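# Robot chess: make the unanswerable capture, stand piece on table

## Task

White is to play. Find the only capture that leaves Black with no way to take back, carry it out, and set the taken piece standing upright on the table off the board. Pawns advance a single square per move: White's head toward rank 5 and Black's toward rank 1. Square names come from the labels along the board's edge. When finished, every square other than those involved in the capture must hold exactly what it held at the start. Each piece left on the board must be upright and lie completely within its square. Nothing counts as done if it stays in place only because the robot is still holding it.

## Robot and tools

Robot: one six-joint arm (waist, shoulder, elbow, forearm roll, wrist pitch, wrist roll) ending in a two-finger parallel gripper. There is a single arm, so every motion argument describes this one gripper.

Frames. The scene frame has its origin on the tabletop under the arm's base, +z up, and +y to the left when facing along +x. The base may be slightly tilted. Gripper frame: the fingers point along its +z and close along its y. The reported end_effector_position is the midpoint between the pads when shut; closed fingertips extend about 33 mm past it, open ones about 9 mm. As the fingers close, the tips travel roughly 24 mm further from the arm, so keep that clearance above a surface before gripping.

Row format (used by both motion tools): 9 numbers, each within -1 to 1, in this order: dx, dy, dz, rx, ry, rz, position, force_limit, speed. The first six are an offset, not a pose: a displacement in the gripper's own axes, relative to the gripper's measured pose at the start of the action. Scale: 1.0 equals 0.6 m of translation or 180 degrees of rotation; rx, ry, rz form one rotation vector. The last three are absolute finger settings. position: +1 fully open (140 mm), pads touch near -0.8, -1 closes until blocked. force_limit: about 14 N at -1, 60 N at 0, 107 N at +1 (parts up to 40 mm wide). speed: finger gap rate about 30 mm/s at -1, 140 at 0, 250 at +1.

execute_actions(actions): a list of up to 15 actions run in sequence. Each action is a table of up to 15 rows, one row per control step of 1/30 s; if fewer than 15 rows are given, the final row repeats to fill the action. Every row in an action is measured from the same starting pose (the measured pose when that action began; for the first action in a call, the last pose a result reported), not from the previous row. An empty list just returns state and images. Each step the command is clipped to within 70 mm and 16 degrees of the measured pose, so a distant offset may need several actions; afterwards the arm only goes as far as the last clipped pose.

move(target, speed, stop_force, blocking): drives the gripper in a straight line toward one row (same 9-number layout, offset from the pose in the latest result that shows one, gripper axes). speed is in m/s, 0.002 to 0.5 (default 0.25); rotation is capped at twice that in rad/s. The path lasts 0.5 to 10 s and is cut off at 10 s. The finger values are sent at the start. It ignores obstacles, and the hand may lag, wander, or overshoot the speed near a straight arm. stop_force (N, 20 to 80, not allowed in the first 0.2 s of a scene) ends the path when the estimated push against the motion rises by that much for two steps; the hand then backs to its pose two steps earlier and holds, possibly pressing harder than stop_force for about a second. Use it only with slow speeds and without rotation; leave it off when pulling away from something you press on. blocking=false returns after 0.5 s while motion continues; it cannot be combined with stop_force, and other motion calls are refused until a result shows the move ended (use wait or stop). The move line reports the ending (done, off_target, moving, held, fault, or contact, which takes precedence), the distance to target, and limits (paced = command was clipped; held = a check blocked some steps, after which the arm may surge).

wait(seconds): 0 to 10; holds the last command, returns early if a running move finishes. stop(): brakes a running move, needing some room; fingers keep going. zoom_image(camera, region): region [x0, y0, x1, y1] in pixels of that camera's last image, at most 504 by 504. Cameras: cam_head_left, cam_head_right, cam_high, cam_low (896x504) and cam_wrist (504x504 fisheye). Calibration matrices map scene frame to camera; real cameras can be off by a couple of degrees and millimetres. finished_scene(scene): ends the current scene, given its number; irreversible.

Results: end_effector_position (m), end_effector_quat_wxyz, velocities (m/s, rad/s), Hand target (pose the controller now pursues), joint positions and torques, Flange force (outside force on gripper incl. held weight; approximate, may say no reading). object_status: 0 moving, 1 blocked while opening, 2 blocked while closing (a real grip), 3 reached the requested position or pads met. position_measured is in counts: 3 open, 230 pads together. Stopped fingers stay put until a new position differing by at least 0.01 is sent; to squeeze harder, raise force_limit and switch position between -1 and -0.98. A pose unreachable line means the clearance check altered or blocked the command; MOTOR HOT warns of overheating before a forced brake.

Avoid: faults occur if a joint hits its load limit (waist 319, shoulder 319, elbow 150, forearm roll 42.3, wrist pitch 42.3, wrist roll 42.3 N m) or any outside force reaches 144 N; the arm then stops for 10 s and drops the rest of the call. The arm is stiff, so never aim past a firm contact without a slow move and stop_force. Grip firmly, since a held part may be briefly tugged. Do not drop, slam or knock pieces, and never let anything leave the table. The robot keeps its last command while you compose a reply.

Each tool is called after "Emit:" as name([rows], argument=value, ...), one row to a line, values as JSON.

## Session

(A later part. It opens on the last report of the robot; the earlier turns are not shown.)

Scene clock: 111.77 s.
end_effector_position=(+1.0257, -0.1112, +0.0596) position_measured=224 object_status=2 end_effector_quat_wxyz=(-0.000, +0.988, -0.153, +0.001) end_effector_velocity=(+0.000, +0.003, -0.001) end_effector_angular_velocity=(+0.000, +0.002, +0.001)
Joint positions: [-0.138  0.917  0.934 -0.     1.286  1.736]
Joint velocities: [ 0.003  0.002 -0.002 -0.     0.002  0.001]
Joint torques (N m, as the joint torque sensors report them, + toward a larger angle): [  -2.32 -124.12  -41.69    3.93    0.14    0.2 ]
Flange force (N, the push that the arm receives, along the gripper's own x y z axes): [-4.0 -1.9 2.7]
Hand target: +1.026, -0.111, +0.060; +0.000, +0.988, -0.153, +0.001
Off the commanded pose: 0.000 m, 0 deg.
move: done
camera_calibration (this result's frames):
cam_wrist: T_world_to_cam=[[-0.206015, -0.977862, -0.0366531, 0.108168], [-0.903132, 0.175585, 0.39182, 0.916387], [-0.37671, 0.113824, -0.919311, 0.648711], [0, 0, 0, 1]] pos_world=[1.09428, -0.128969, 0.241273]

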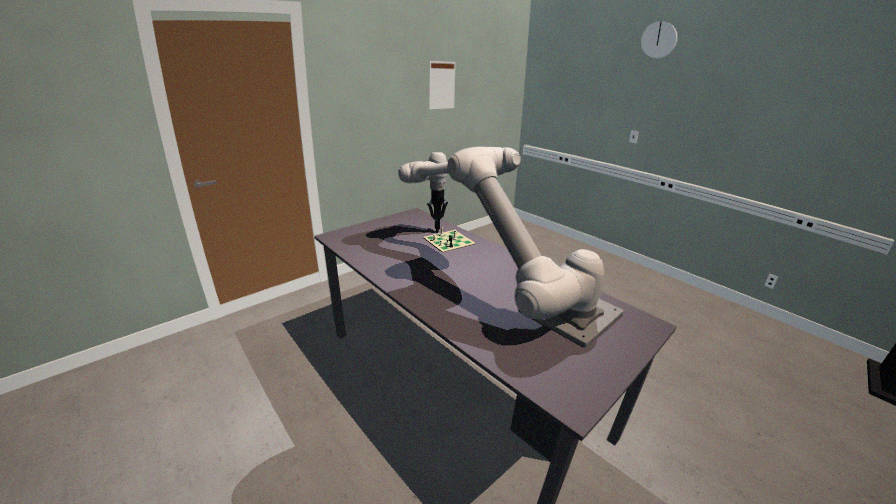

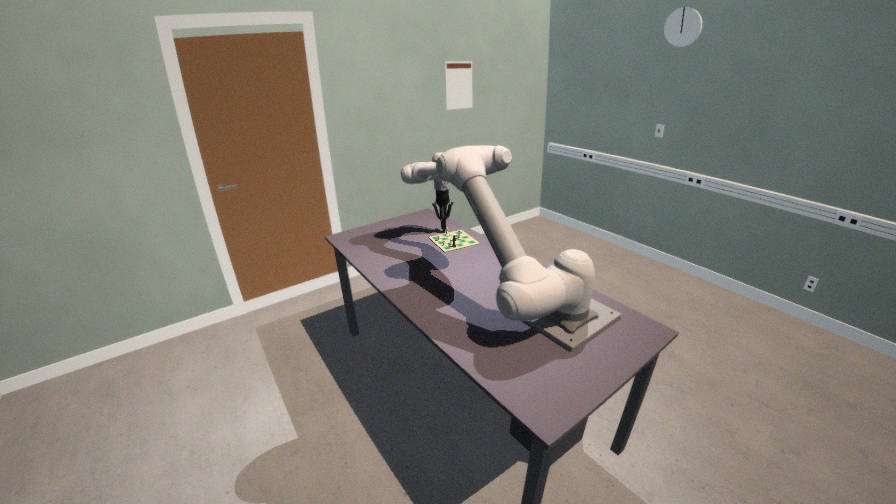

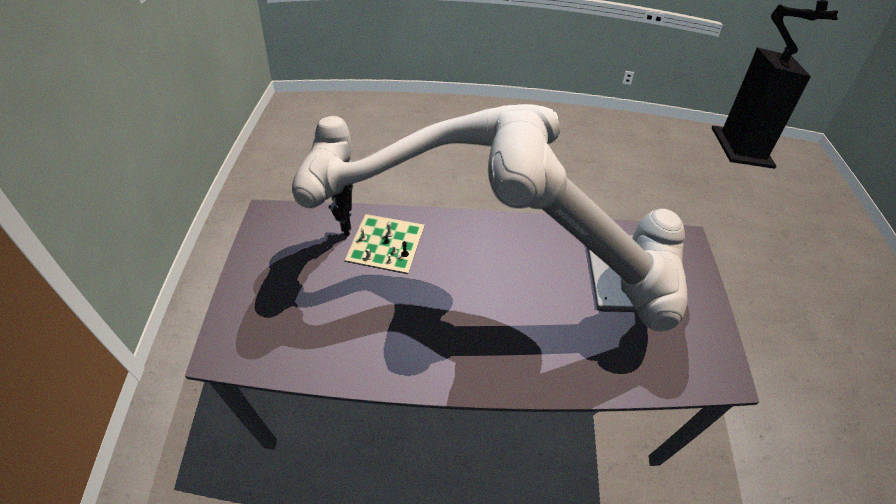

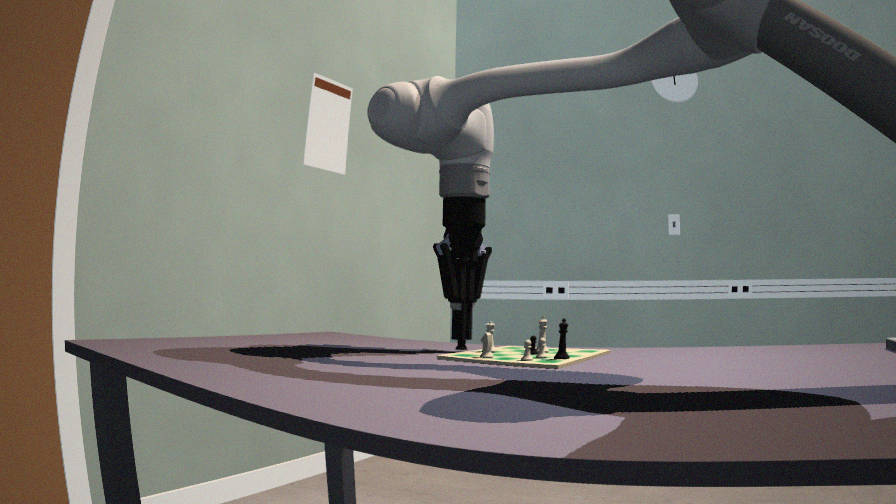

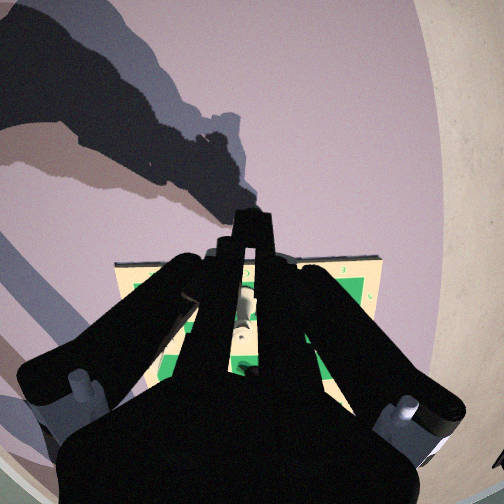

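Emit:
move(target=[0, 0, 0.0078, 0, 0, 0, -1, 0.2, -0.6], speed=0.007, stop_force=20)

Scene clock: 114.87 s.
end_effector_position=(+1.0257, -0.1112, +0.0550) position_measured=224 object_status=2 end_effector_quat_wxyz=(+0.000, +0.988, -0.153, +0.001) end_effector_velocity=(+0.001, -0.002, +0.001) end_effector_angular_velocity=(-0.000, -0.002, -0.002)
Joint positions: [-0.138  0.92   0.937 -0.001  1.28   1.736]
Joint velocities: [-0.002 -0.001 -0.001  0.    -0.     0.   ]
Joint torques (N m, as the joint torque sensors report them, + toward a larger angle): [  -3.25 -125.12  -41.8     3.94    0.39    0.37]
Flange force (N, the push that the arm receives, along the gripper's own x y z axes): [-2.7 -1.8 3.0]
Hand target: +1.026, -0.111, +0.055; -0.000, +0.988, -0.153, +0.001
Off the commanded pose: 0.000 m, 0 deg.
move: done
camera_calibration (this result's frames):
cam_wrist: T_world_to_cam=[[-0.205982, -0.977872, -0.0365805, 0.107965], [-0.903134, 0.175582, 0.391817, 0.91822], [-0.376724, 0.113744, -0.919315, 0.644443], [0, 0, 0, 1]] pos_world=[1.09429, -0.128949, 0.236621]

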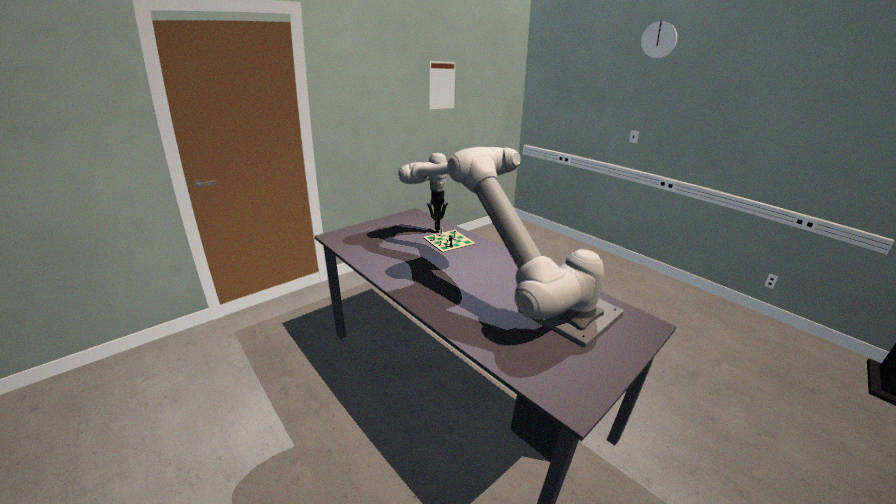

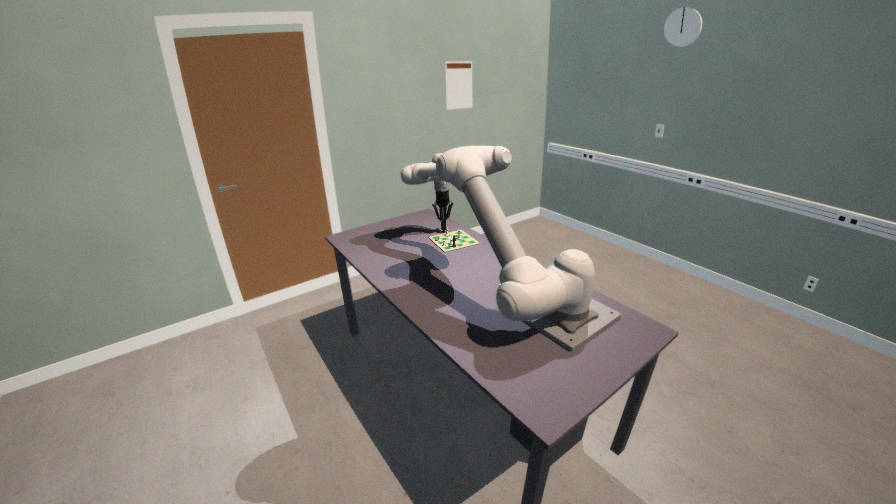

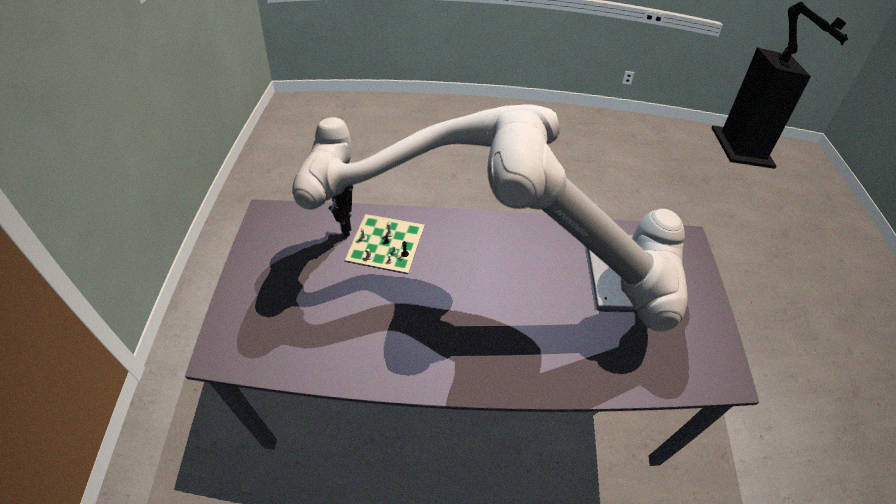

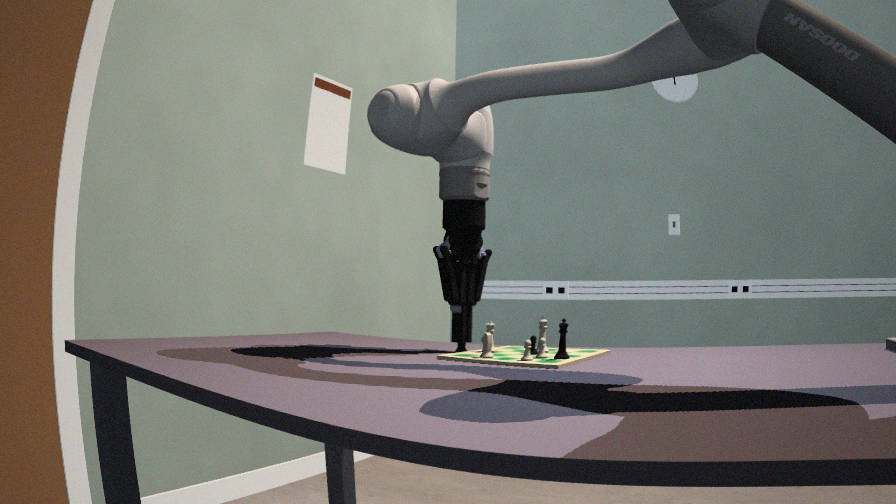

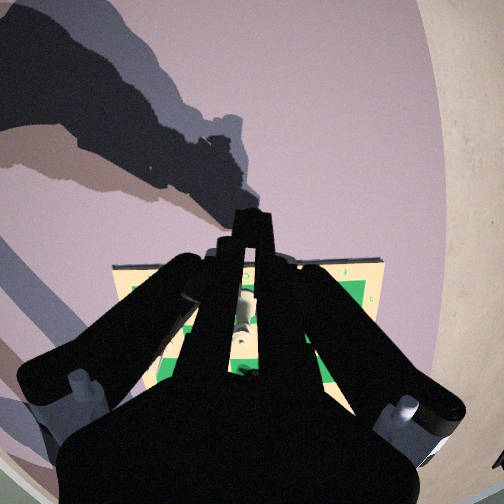

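Emit:
execute_actions([
  [[0,0,0.0004,0,0,0,-1,0.2,-0.6],[0,0,0.0008,0,0,0,-1,0.2,-0.6],[0,0,0.0009,0,0,0,-1,0.2,-0.6],[0,0,0.0009,0,0,0,-1,0.2,-0.6],[0,0,0.0009,0,0,0,-0.36,0.2,0]],
])

Emit:
zoom_image(camera="cam_wrist", region=[170, 190, 340, 370])

Emit:
zoom_image(camera="cam_low", region=[420, 290, 510, 370])

Scene clock: 122.13 s.
end_effector_position=(+1.0257, -0.1112, +0.0543) position_measured=174 object_status=0 end_effector_quat_wxyz=(-0.000, +0.988, -0.153, +0.001) end_effector_velocity=(-0.000, -0.001, -0.001) end_effector_angular_velocity=(+0.000, +0.001, -0.000)
Joint positions: [-0.138  0.92   0.938 -0.     1.279  1.736]
Joint velocities: [-0.001  0.001  0.001  0.    -0.    -0.001]
Joint torques (N m, as the joint torque sensors report them, + toward a larger angle): [  -2.91 -125.63  -41.94    3.93   -0.11    0.34]
Flange force (N, the push that the arm receives, along the gripper's own x y z axes): [-1.6 -2.2 3.1]
Hand target: +1.026, -0.111, +0.054; +0.000, +0.988, -0.153, +0.001
Off the commanded pose: 0.000 m, 0 deg.
camera_calibration (this result's frames):
cam_wrist: T_world_to_cam=[[-0.206023, -0.977861, -0.0366452, 0.107978], [-0.903092, 0.175583, 0.391912, 0.918393], [-0.376801, 0.113837, -0.919272, 0.643945], [0, 0, 0, 1]] pos_world=[1.09428, -0.128972, 0.235988]

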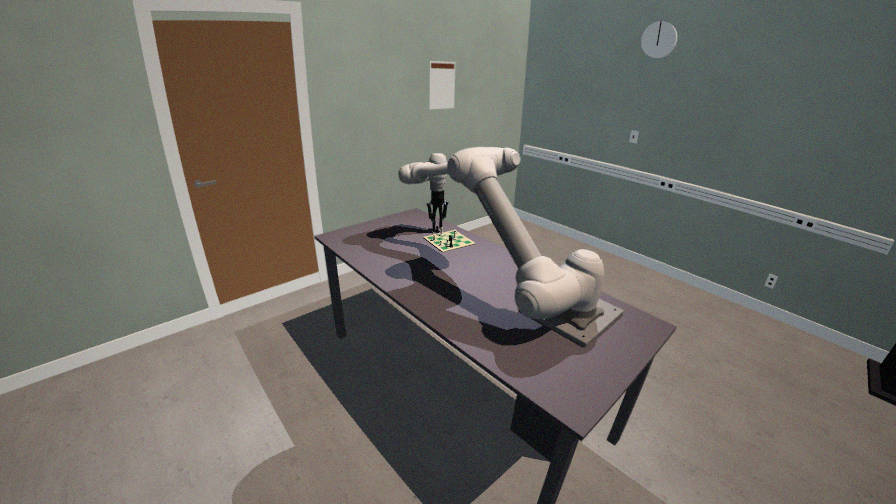

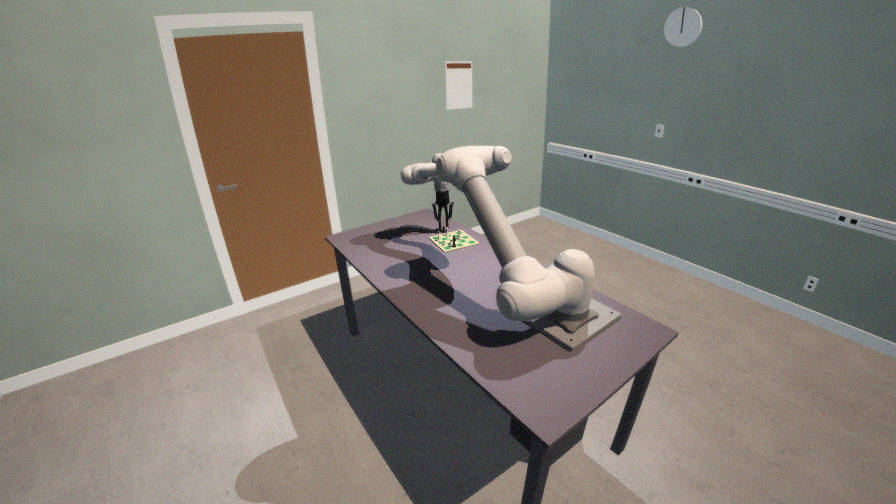

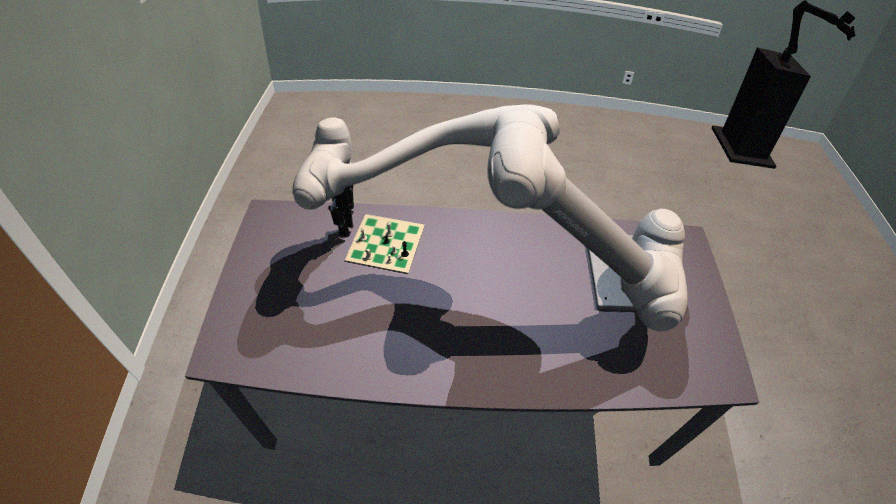

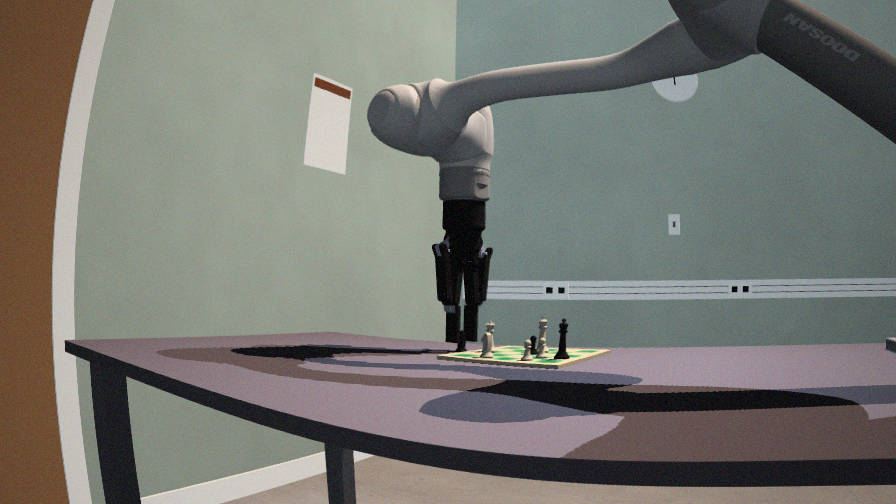

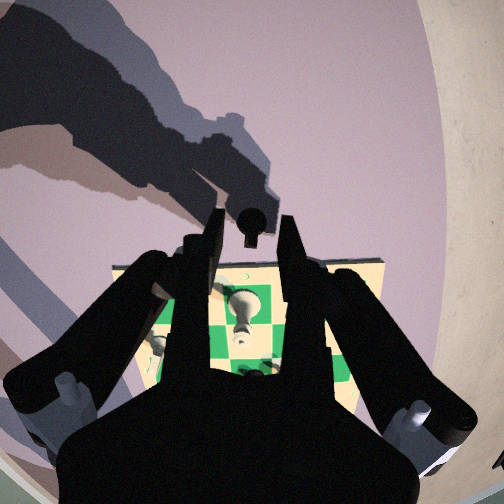

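Region (170, 190, 340, 370) of cam_wrist's 504x504 image, scaled by 2.800, with more detail than that image has.

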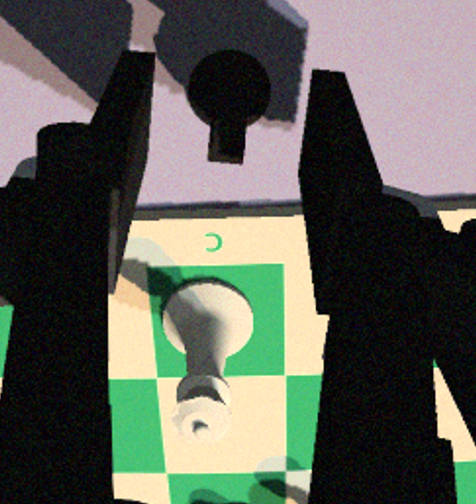

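Region (420, 290, 510, 370) of cam_low's 896x504 image, scaled by 5.600, with more detail than that image has.

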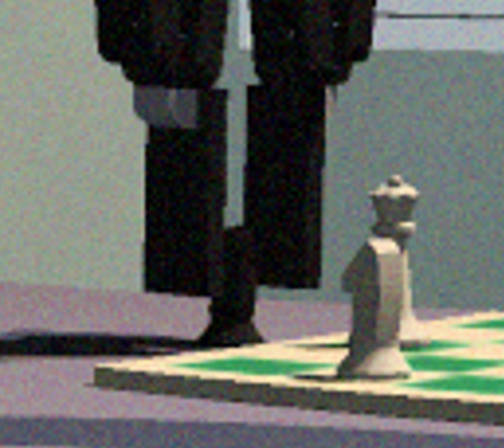

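Emit:
move(target=[-0.1065, 0, -0.0235, 0, 0, 0, -0.36, 0.2, 0], speed=0.12)

Emit:
zoom_image(camera="cam_wrist", region=[200, 170, 360, 280])

Emit:
zoom_image(camera="cam_low", region=[445, 290, 535, 370])

Scene clock: 131.40 s.
end_effector_position=(+0.9647, -0.0921, +0.0683) position_measured=174 object_status=3 end_effector_quat_wxyz=(+0.000, +0.988, -0.153, +0.001) end_effector_velocity=(-0.001, +0.001, -0.000) end_effector_angular_velocity=(+0.000, +0.001, +0.001)
Joint positions: [-0.128  0.801  1.137 -0.001  1.199  1.747]
Joint velocities: [ 0.001 -0.001  0.003  0.    -0.001  0.   ]
Joint torques (N m, as the joint torque sensors report them, + toward a larger angle): [  -2.87 -116.8   -39.44    3.76    0.04    0.18]
Flange force (N, the push that the arm receives, along the gripper's own x y z axes): [3.4 -4.3 2.9]
Hand target: +0.965, -0.092, +0.068; +0.000, +0.988, -0.153, +0.001
Off the commanded pose: 0.000 m, 0 deg.
move: done
camera_calibration (this result's frames):
cam_wrist: T_world_to_cam=[[-0.20608, -0.97785, -0.036622, 0.114719], [-0.903058, 0.175638, 0.391967, 0.854513], [-0.376852, 0.113848, -0.91925, 0.631659], [0, 0, 0, 1]] pos_world=[1.03336, -0.109821, 0.249913]

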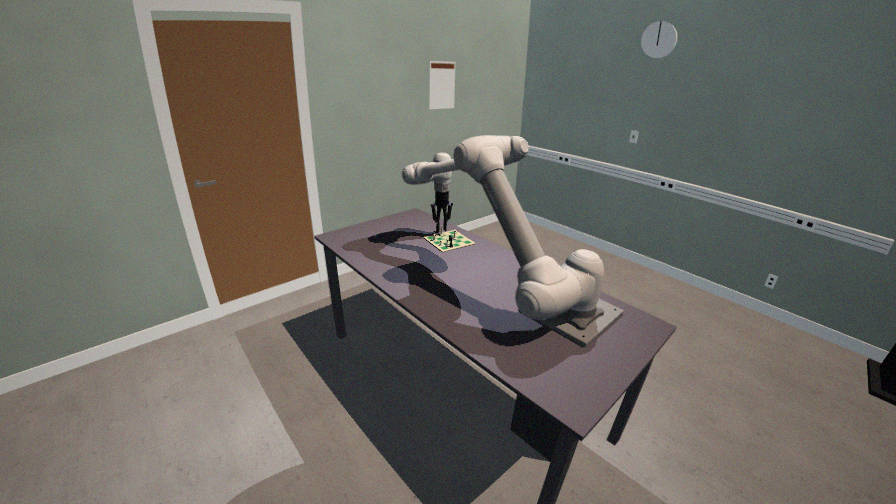

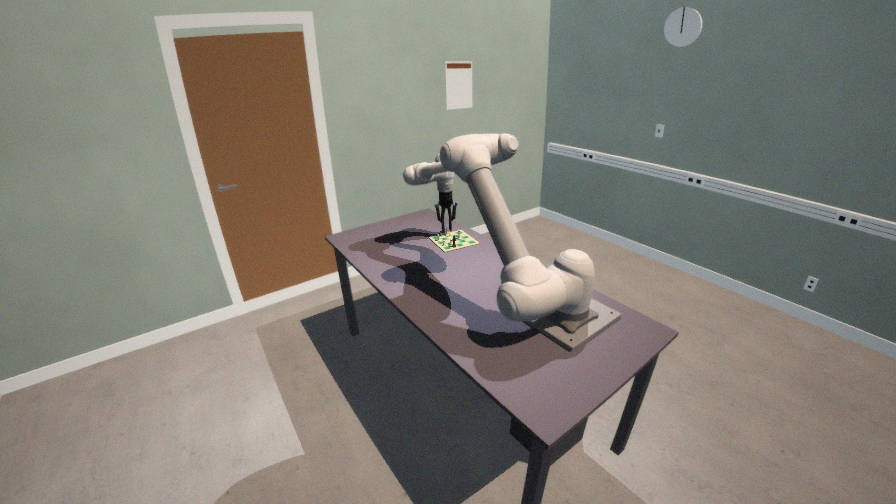

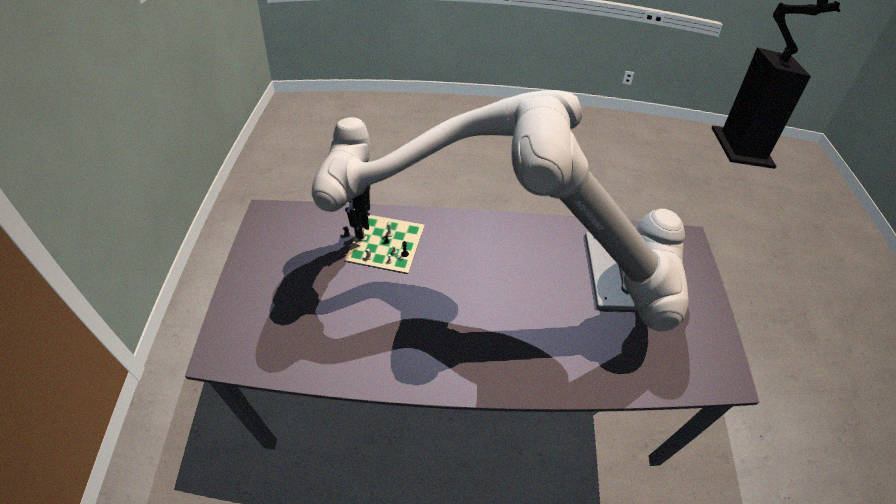

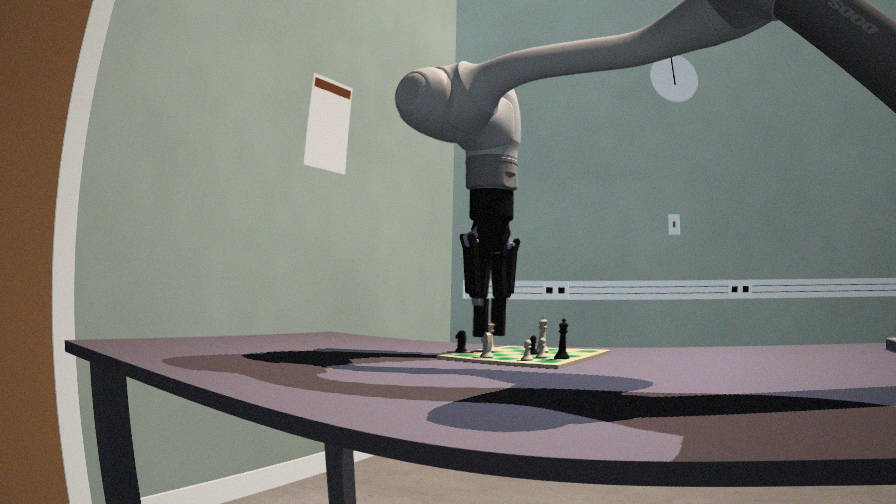

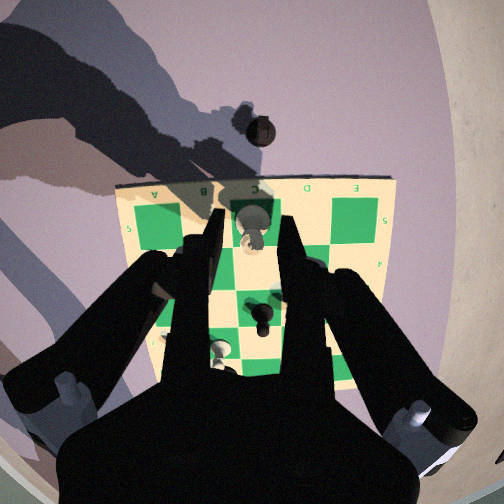

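Region (200, 170, 360, 280) of cam_wrist's 504x504 image, scaled by 3.150, with more detail than that image has; it fills the top 346 rows of this view, and the rest is white.

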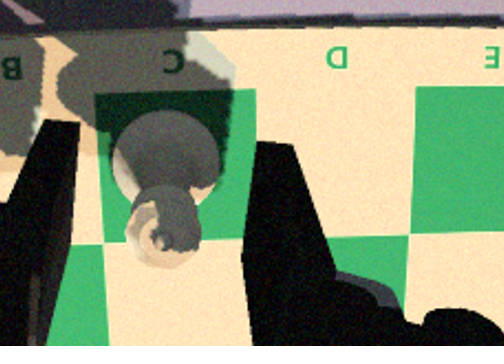

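Region (445, 290, 535, 370) of cam_low's 896x504 image, scaled by 5.600, with more detail than that image has.

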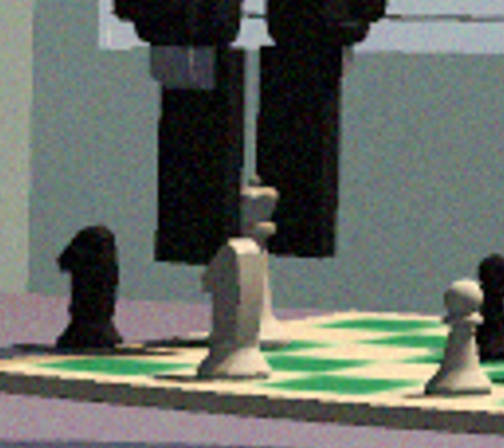

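Emit:
execute_actions([
  [[-0.0005,0.0006,0,0,0,0,-1,0.3,-0.55],[-0.001,0.0012,0,0,0,0,-1,0.3,-0.55]],
  [[0,0,0,0,0,0,-1,0.3,-0.55],[0,0,0,0,0,0,-1,0.3,-0.55],[0,0,-0.001,0,0,0,-1,0.3,-0.55],[0,0,-0.0025,0,0,0,-1,0.3,-0.55],[0,0,-0.0045,0,0,0,-1,0.3,-0.55],[0,0,-0.007,0,0,0,-1,0.3,-0.55],[0,0,-0.009,0,0,0,-1,0.3,-0.55],[0,0,-0.011,0,0,0,-1,0.3,-0.55],[0,0,-0.0125,0,0,0,-1,0.3,-0.55],[0,0,-0.0133,0,0,0,-1,0.3,-0.55]],
])

Scene clock: 148.90 s.
end_effector_position=(+0.9640, -0.0926, +0.0761) position_measured=216 object_status=2 end_effector_quat_wxyz=(+0.000, +0.988, -0.153, +0.001) end_effector_velocity=(+0.000, +0.001, +0.004) end_effector_angular_velocity=(-0.000, -0.000, +0.001)
Joint positions: [-0.128  0.795  1.134 -0.001  1.209  1.746]
Joint velocities: [ 0.001 -0.003 -0.002 -0.     0.004 -0.001]
Joint torques (N m, as the joint torque sensors report them, + toward a larger angle): [  -4.59 -116.12  -41.35    3.74   -0.22    0.32]
Flange force (N, the push that the arm receives, along the gripper's own x y z axes): [-3.0 -4.2 3.0]
Flange force at the end of the 1st action (N, along the gripper's axes at the end of the call): [-1.1 -4.8 -1.1]
Hand target: +0.964, -0.093, +0.076; +0.000, +0.988, -0.153, +0.001
Off the commanded pose: 0.000 m, 0 deg.
camera_calibration (this result's frames):
cam_wrist: T_world_to_cam=[[-0.206075, -0.97785, -0.0366275, 0.114343], [-0.903109, 0.175646, 0.391846, 0.850876], [-0.376733, 0.113828, -0.919301, 0.638544], [0, 0, 0, 1]] pos_world=[1.03256, -0.110327, 0.25779]

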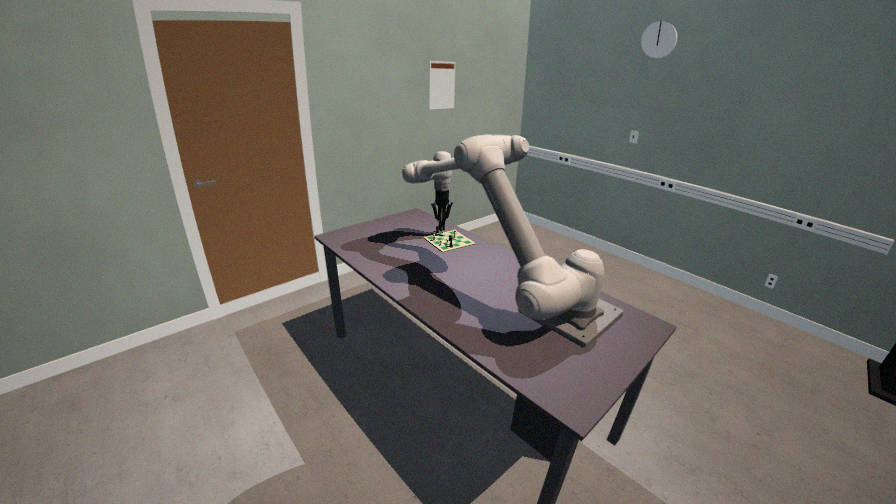

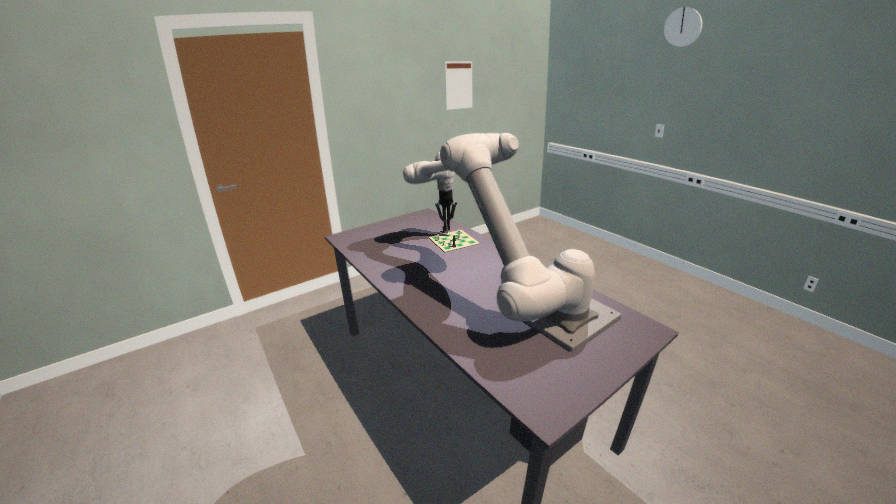

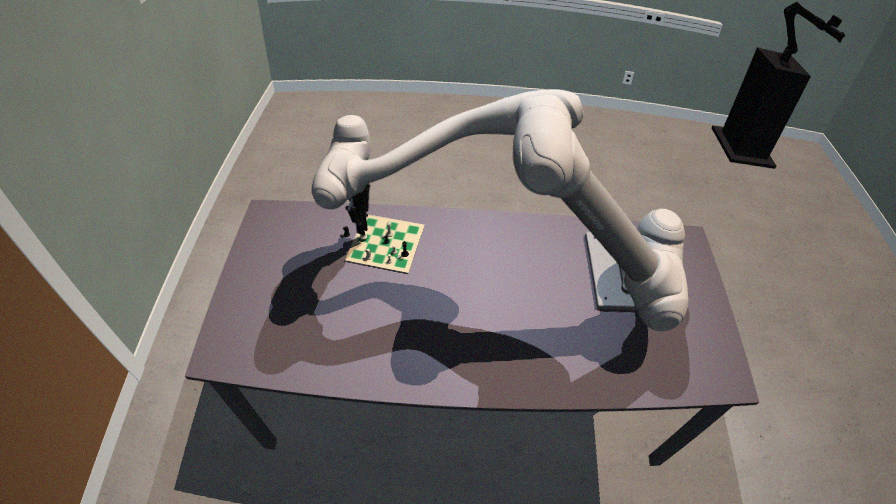

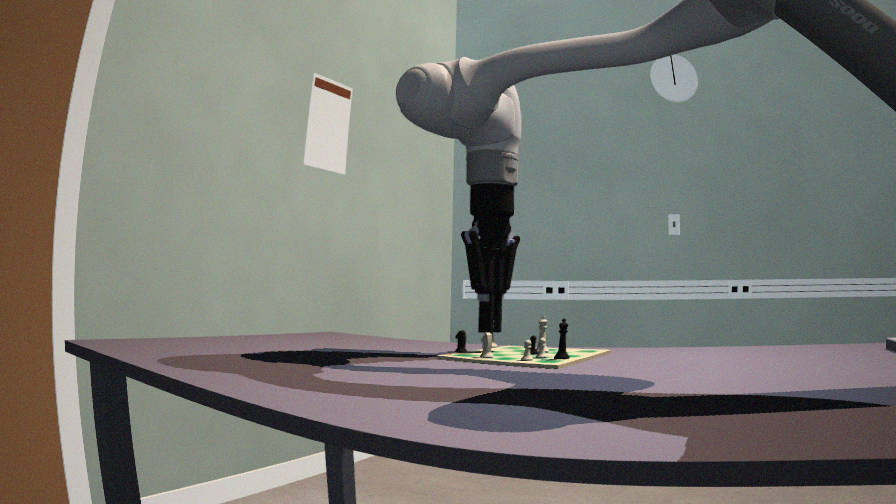

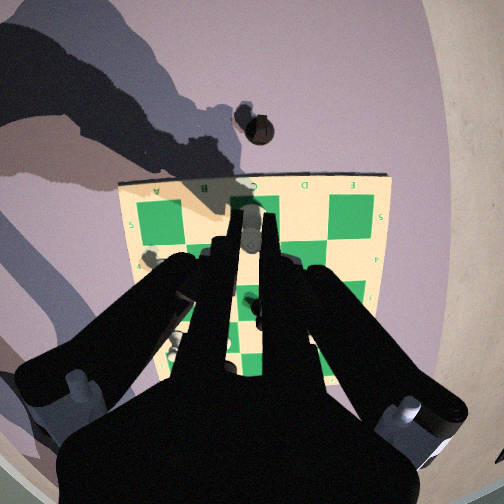

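Emit:
move(target=[0.0058, 0.0683, 0.0097, 0, 0, 0, -1, 0.3, -0.55], speed=0.09)

Emit:
zoom_image(camera="cam_wrist", region=[190, 170, 320, 280])

Emit:
zoom_image(camera="cam_low", region=[465, 300, 545, 370])

Scene clock: 154.40 s.
end_effector_position=(+0.9550, -0.1327, +0.0704) position_measured=216 object_status=2 end_effector_quat_wxyz=(+0.000, +0.988, -0.153, +0.001) end_effector_velocity=(+0.001, -0.001, +0.001) end_effector_angular_velocity=(-0.000, -0.002, -0.000)
Joint positions: [-0.171  0.791  1.151 -0.001  1.195  1.704]
Joint velocities: [-0.001 -0.    -0.002  0.    -0.    -0.   ]
Joint torques (N m, as the joint torque sensors report them, + toward a larger angle): [  -2.2  -115.94  -41.23    3.94    0.19    0.4 ]
Flange force (N, the push that the arm receives, along the gripper's own x y z axes): [-2.9 -1.6 3.2]
Hand target: +0.955, -0.133, +0.070; +0.000, +0.988, -0.153, +0.001
Off the commanded pose: 0.000 m, 0 deg.
move: done
camera_calibration (this result's frames):
cam_wrist: T_world_to_cam=[[-0.206004, -0.977873, -0.0364332, 0.0729767], [-0.90312, 0.175658, 0.391814, 0.852122], [-0.376745, 0.113619, -0.919323, 0.634403], [0, 0, 0, 1]] pos_world=[1.02361, -0.1504, 0.252007]

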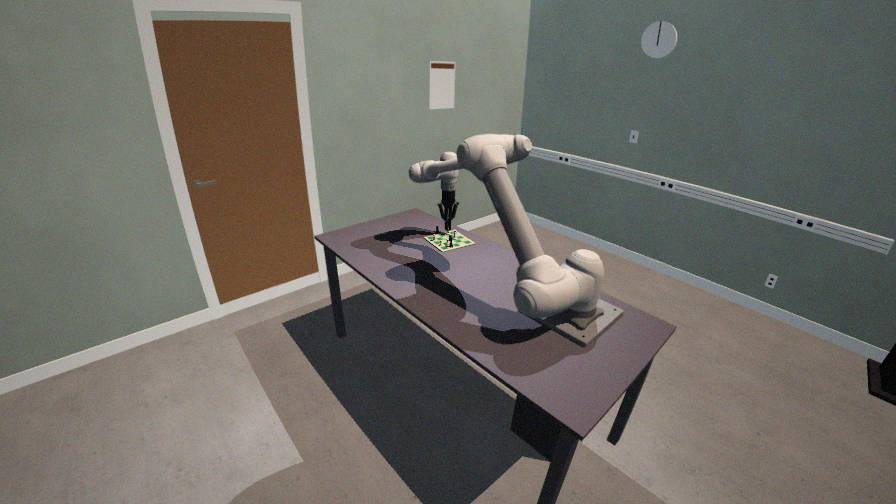

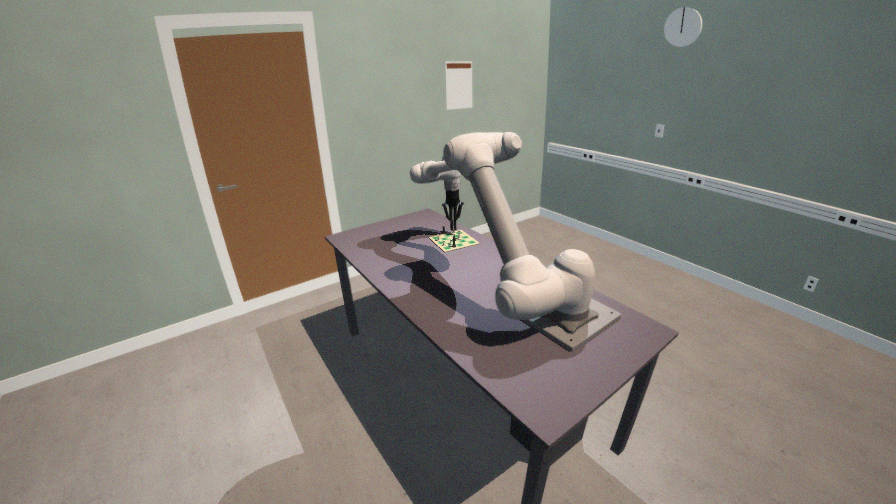

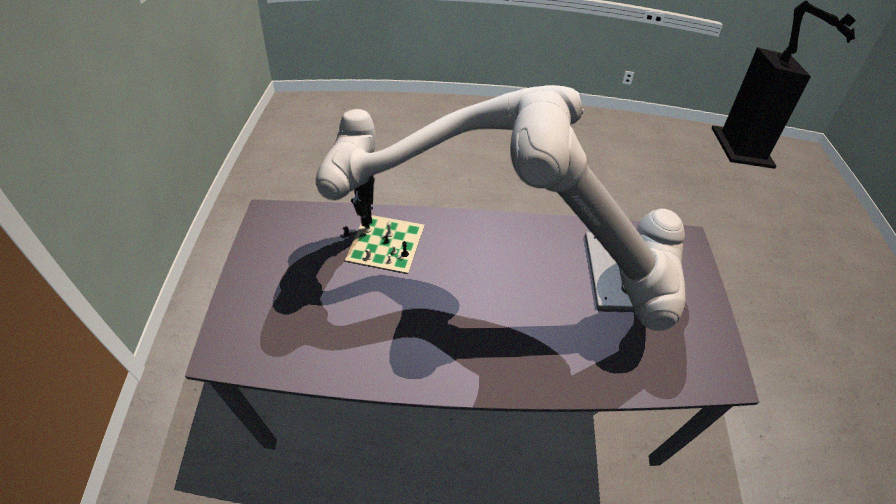

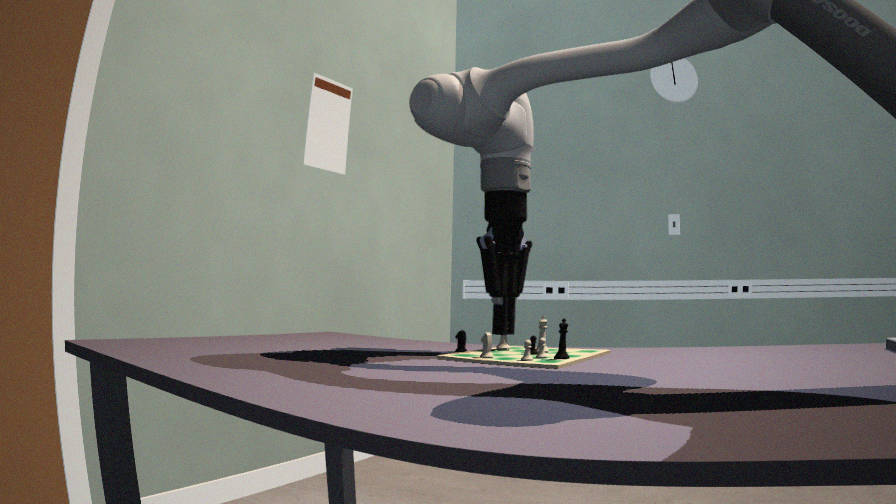

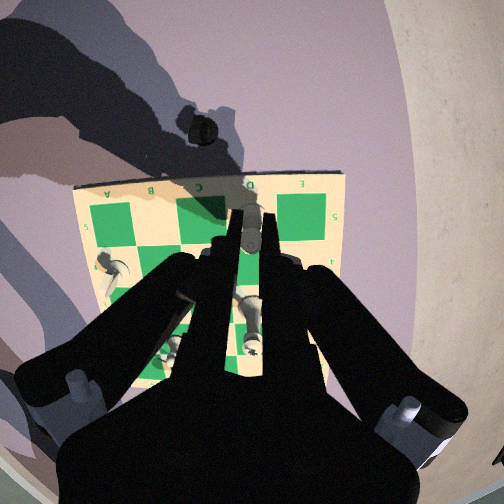

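Region (190, 170, 320, 280) of cam_wrist's 504x504 image, scaled by 3.877, with more detail than that image has; it fills the top 426 rows of this view, and the rest is white.

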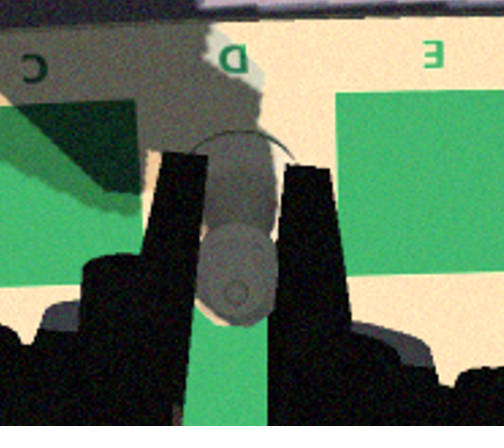

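Region (465, 300, 545, 370) of cam_low's 896x504 image, scaled by 6.300, with more detail than that image has; it fills the top 441 rows of this view, and the rest is white.

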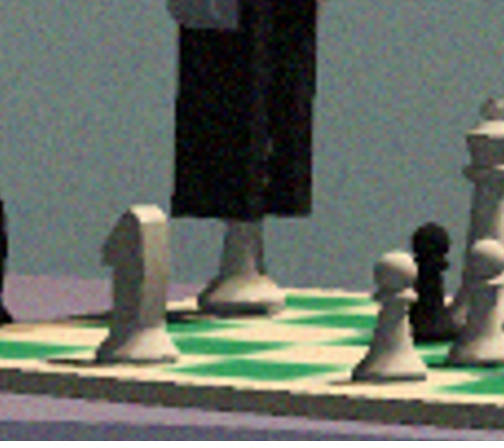

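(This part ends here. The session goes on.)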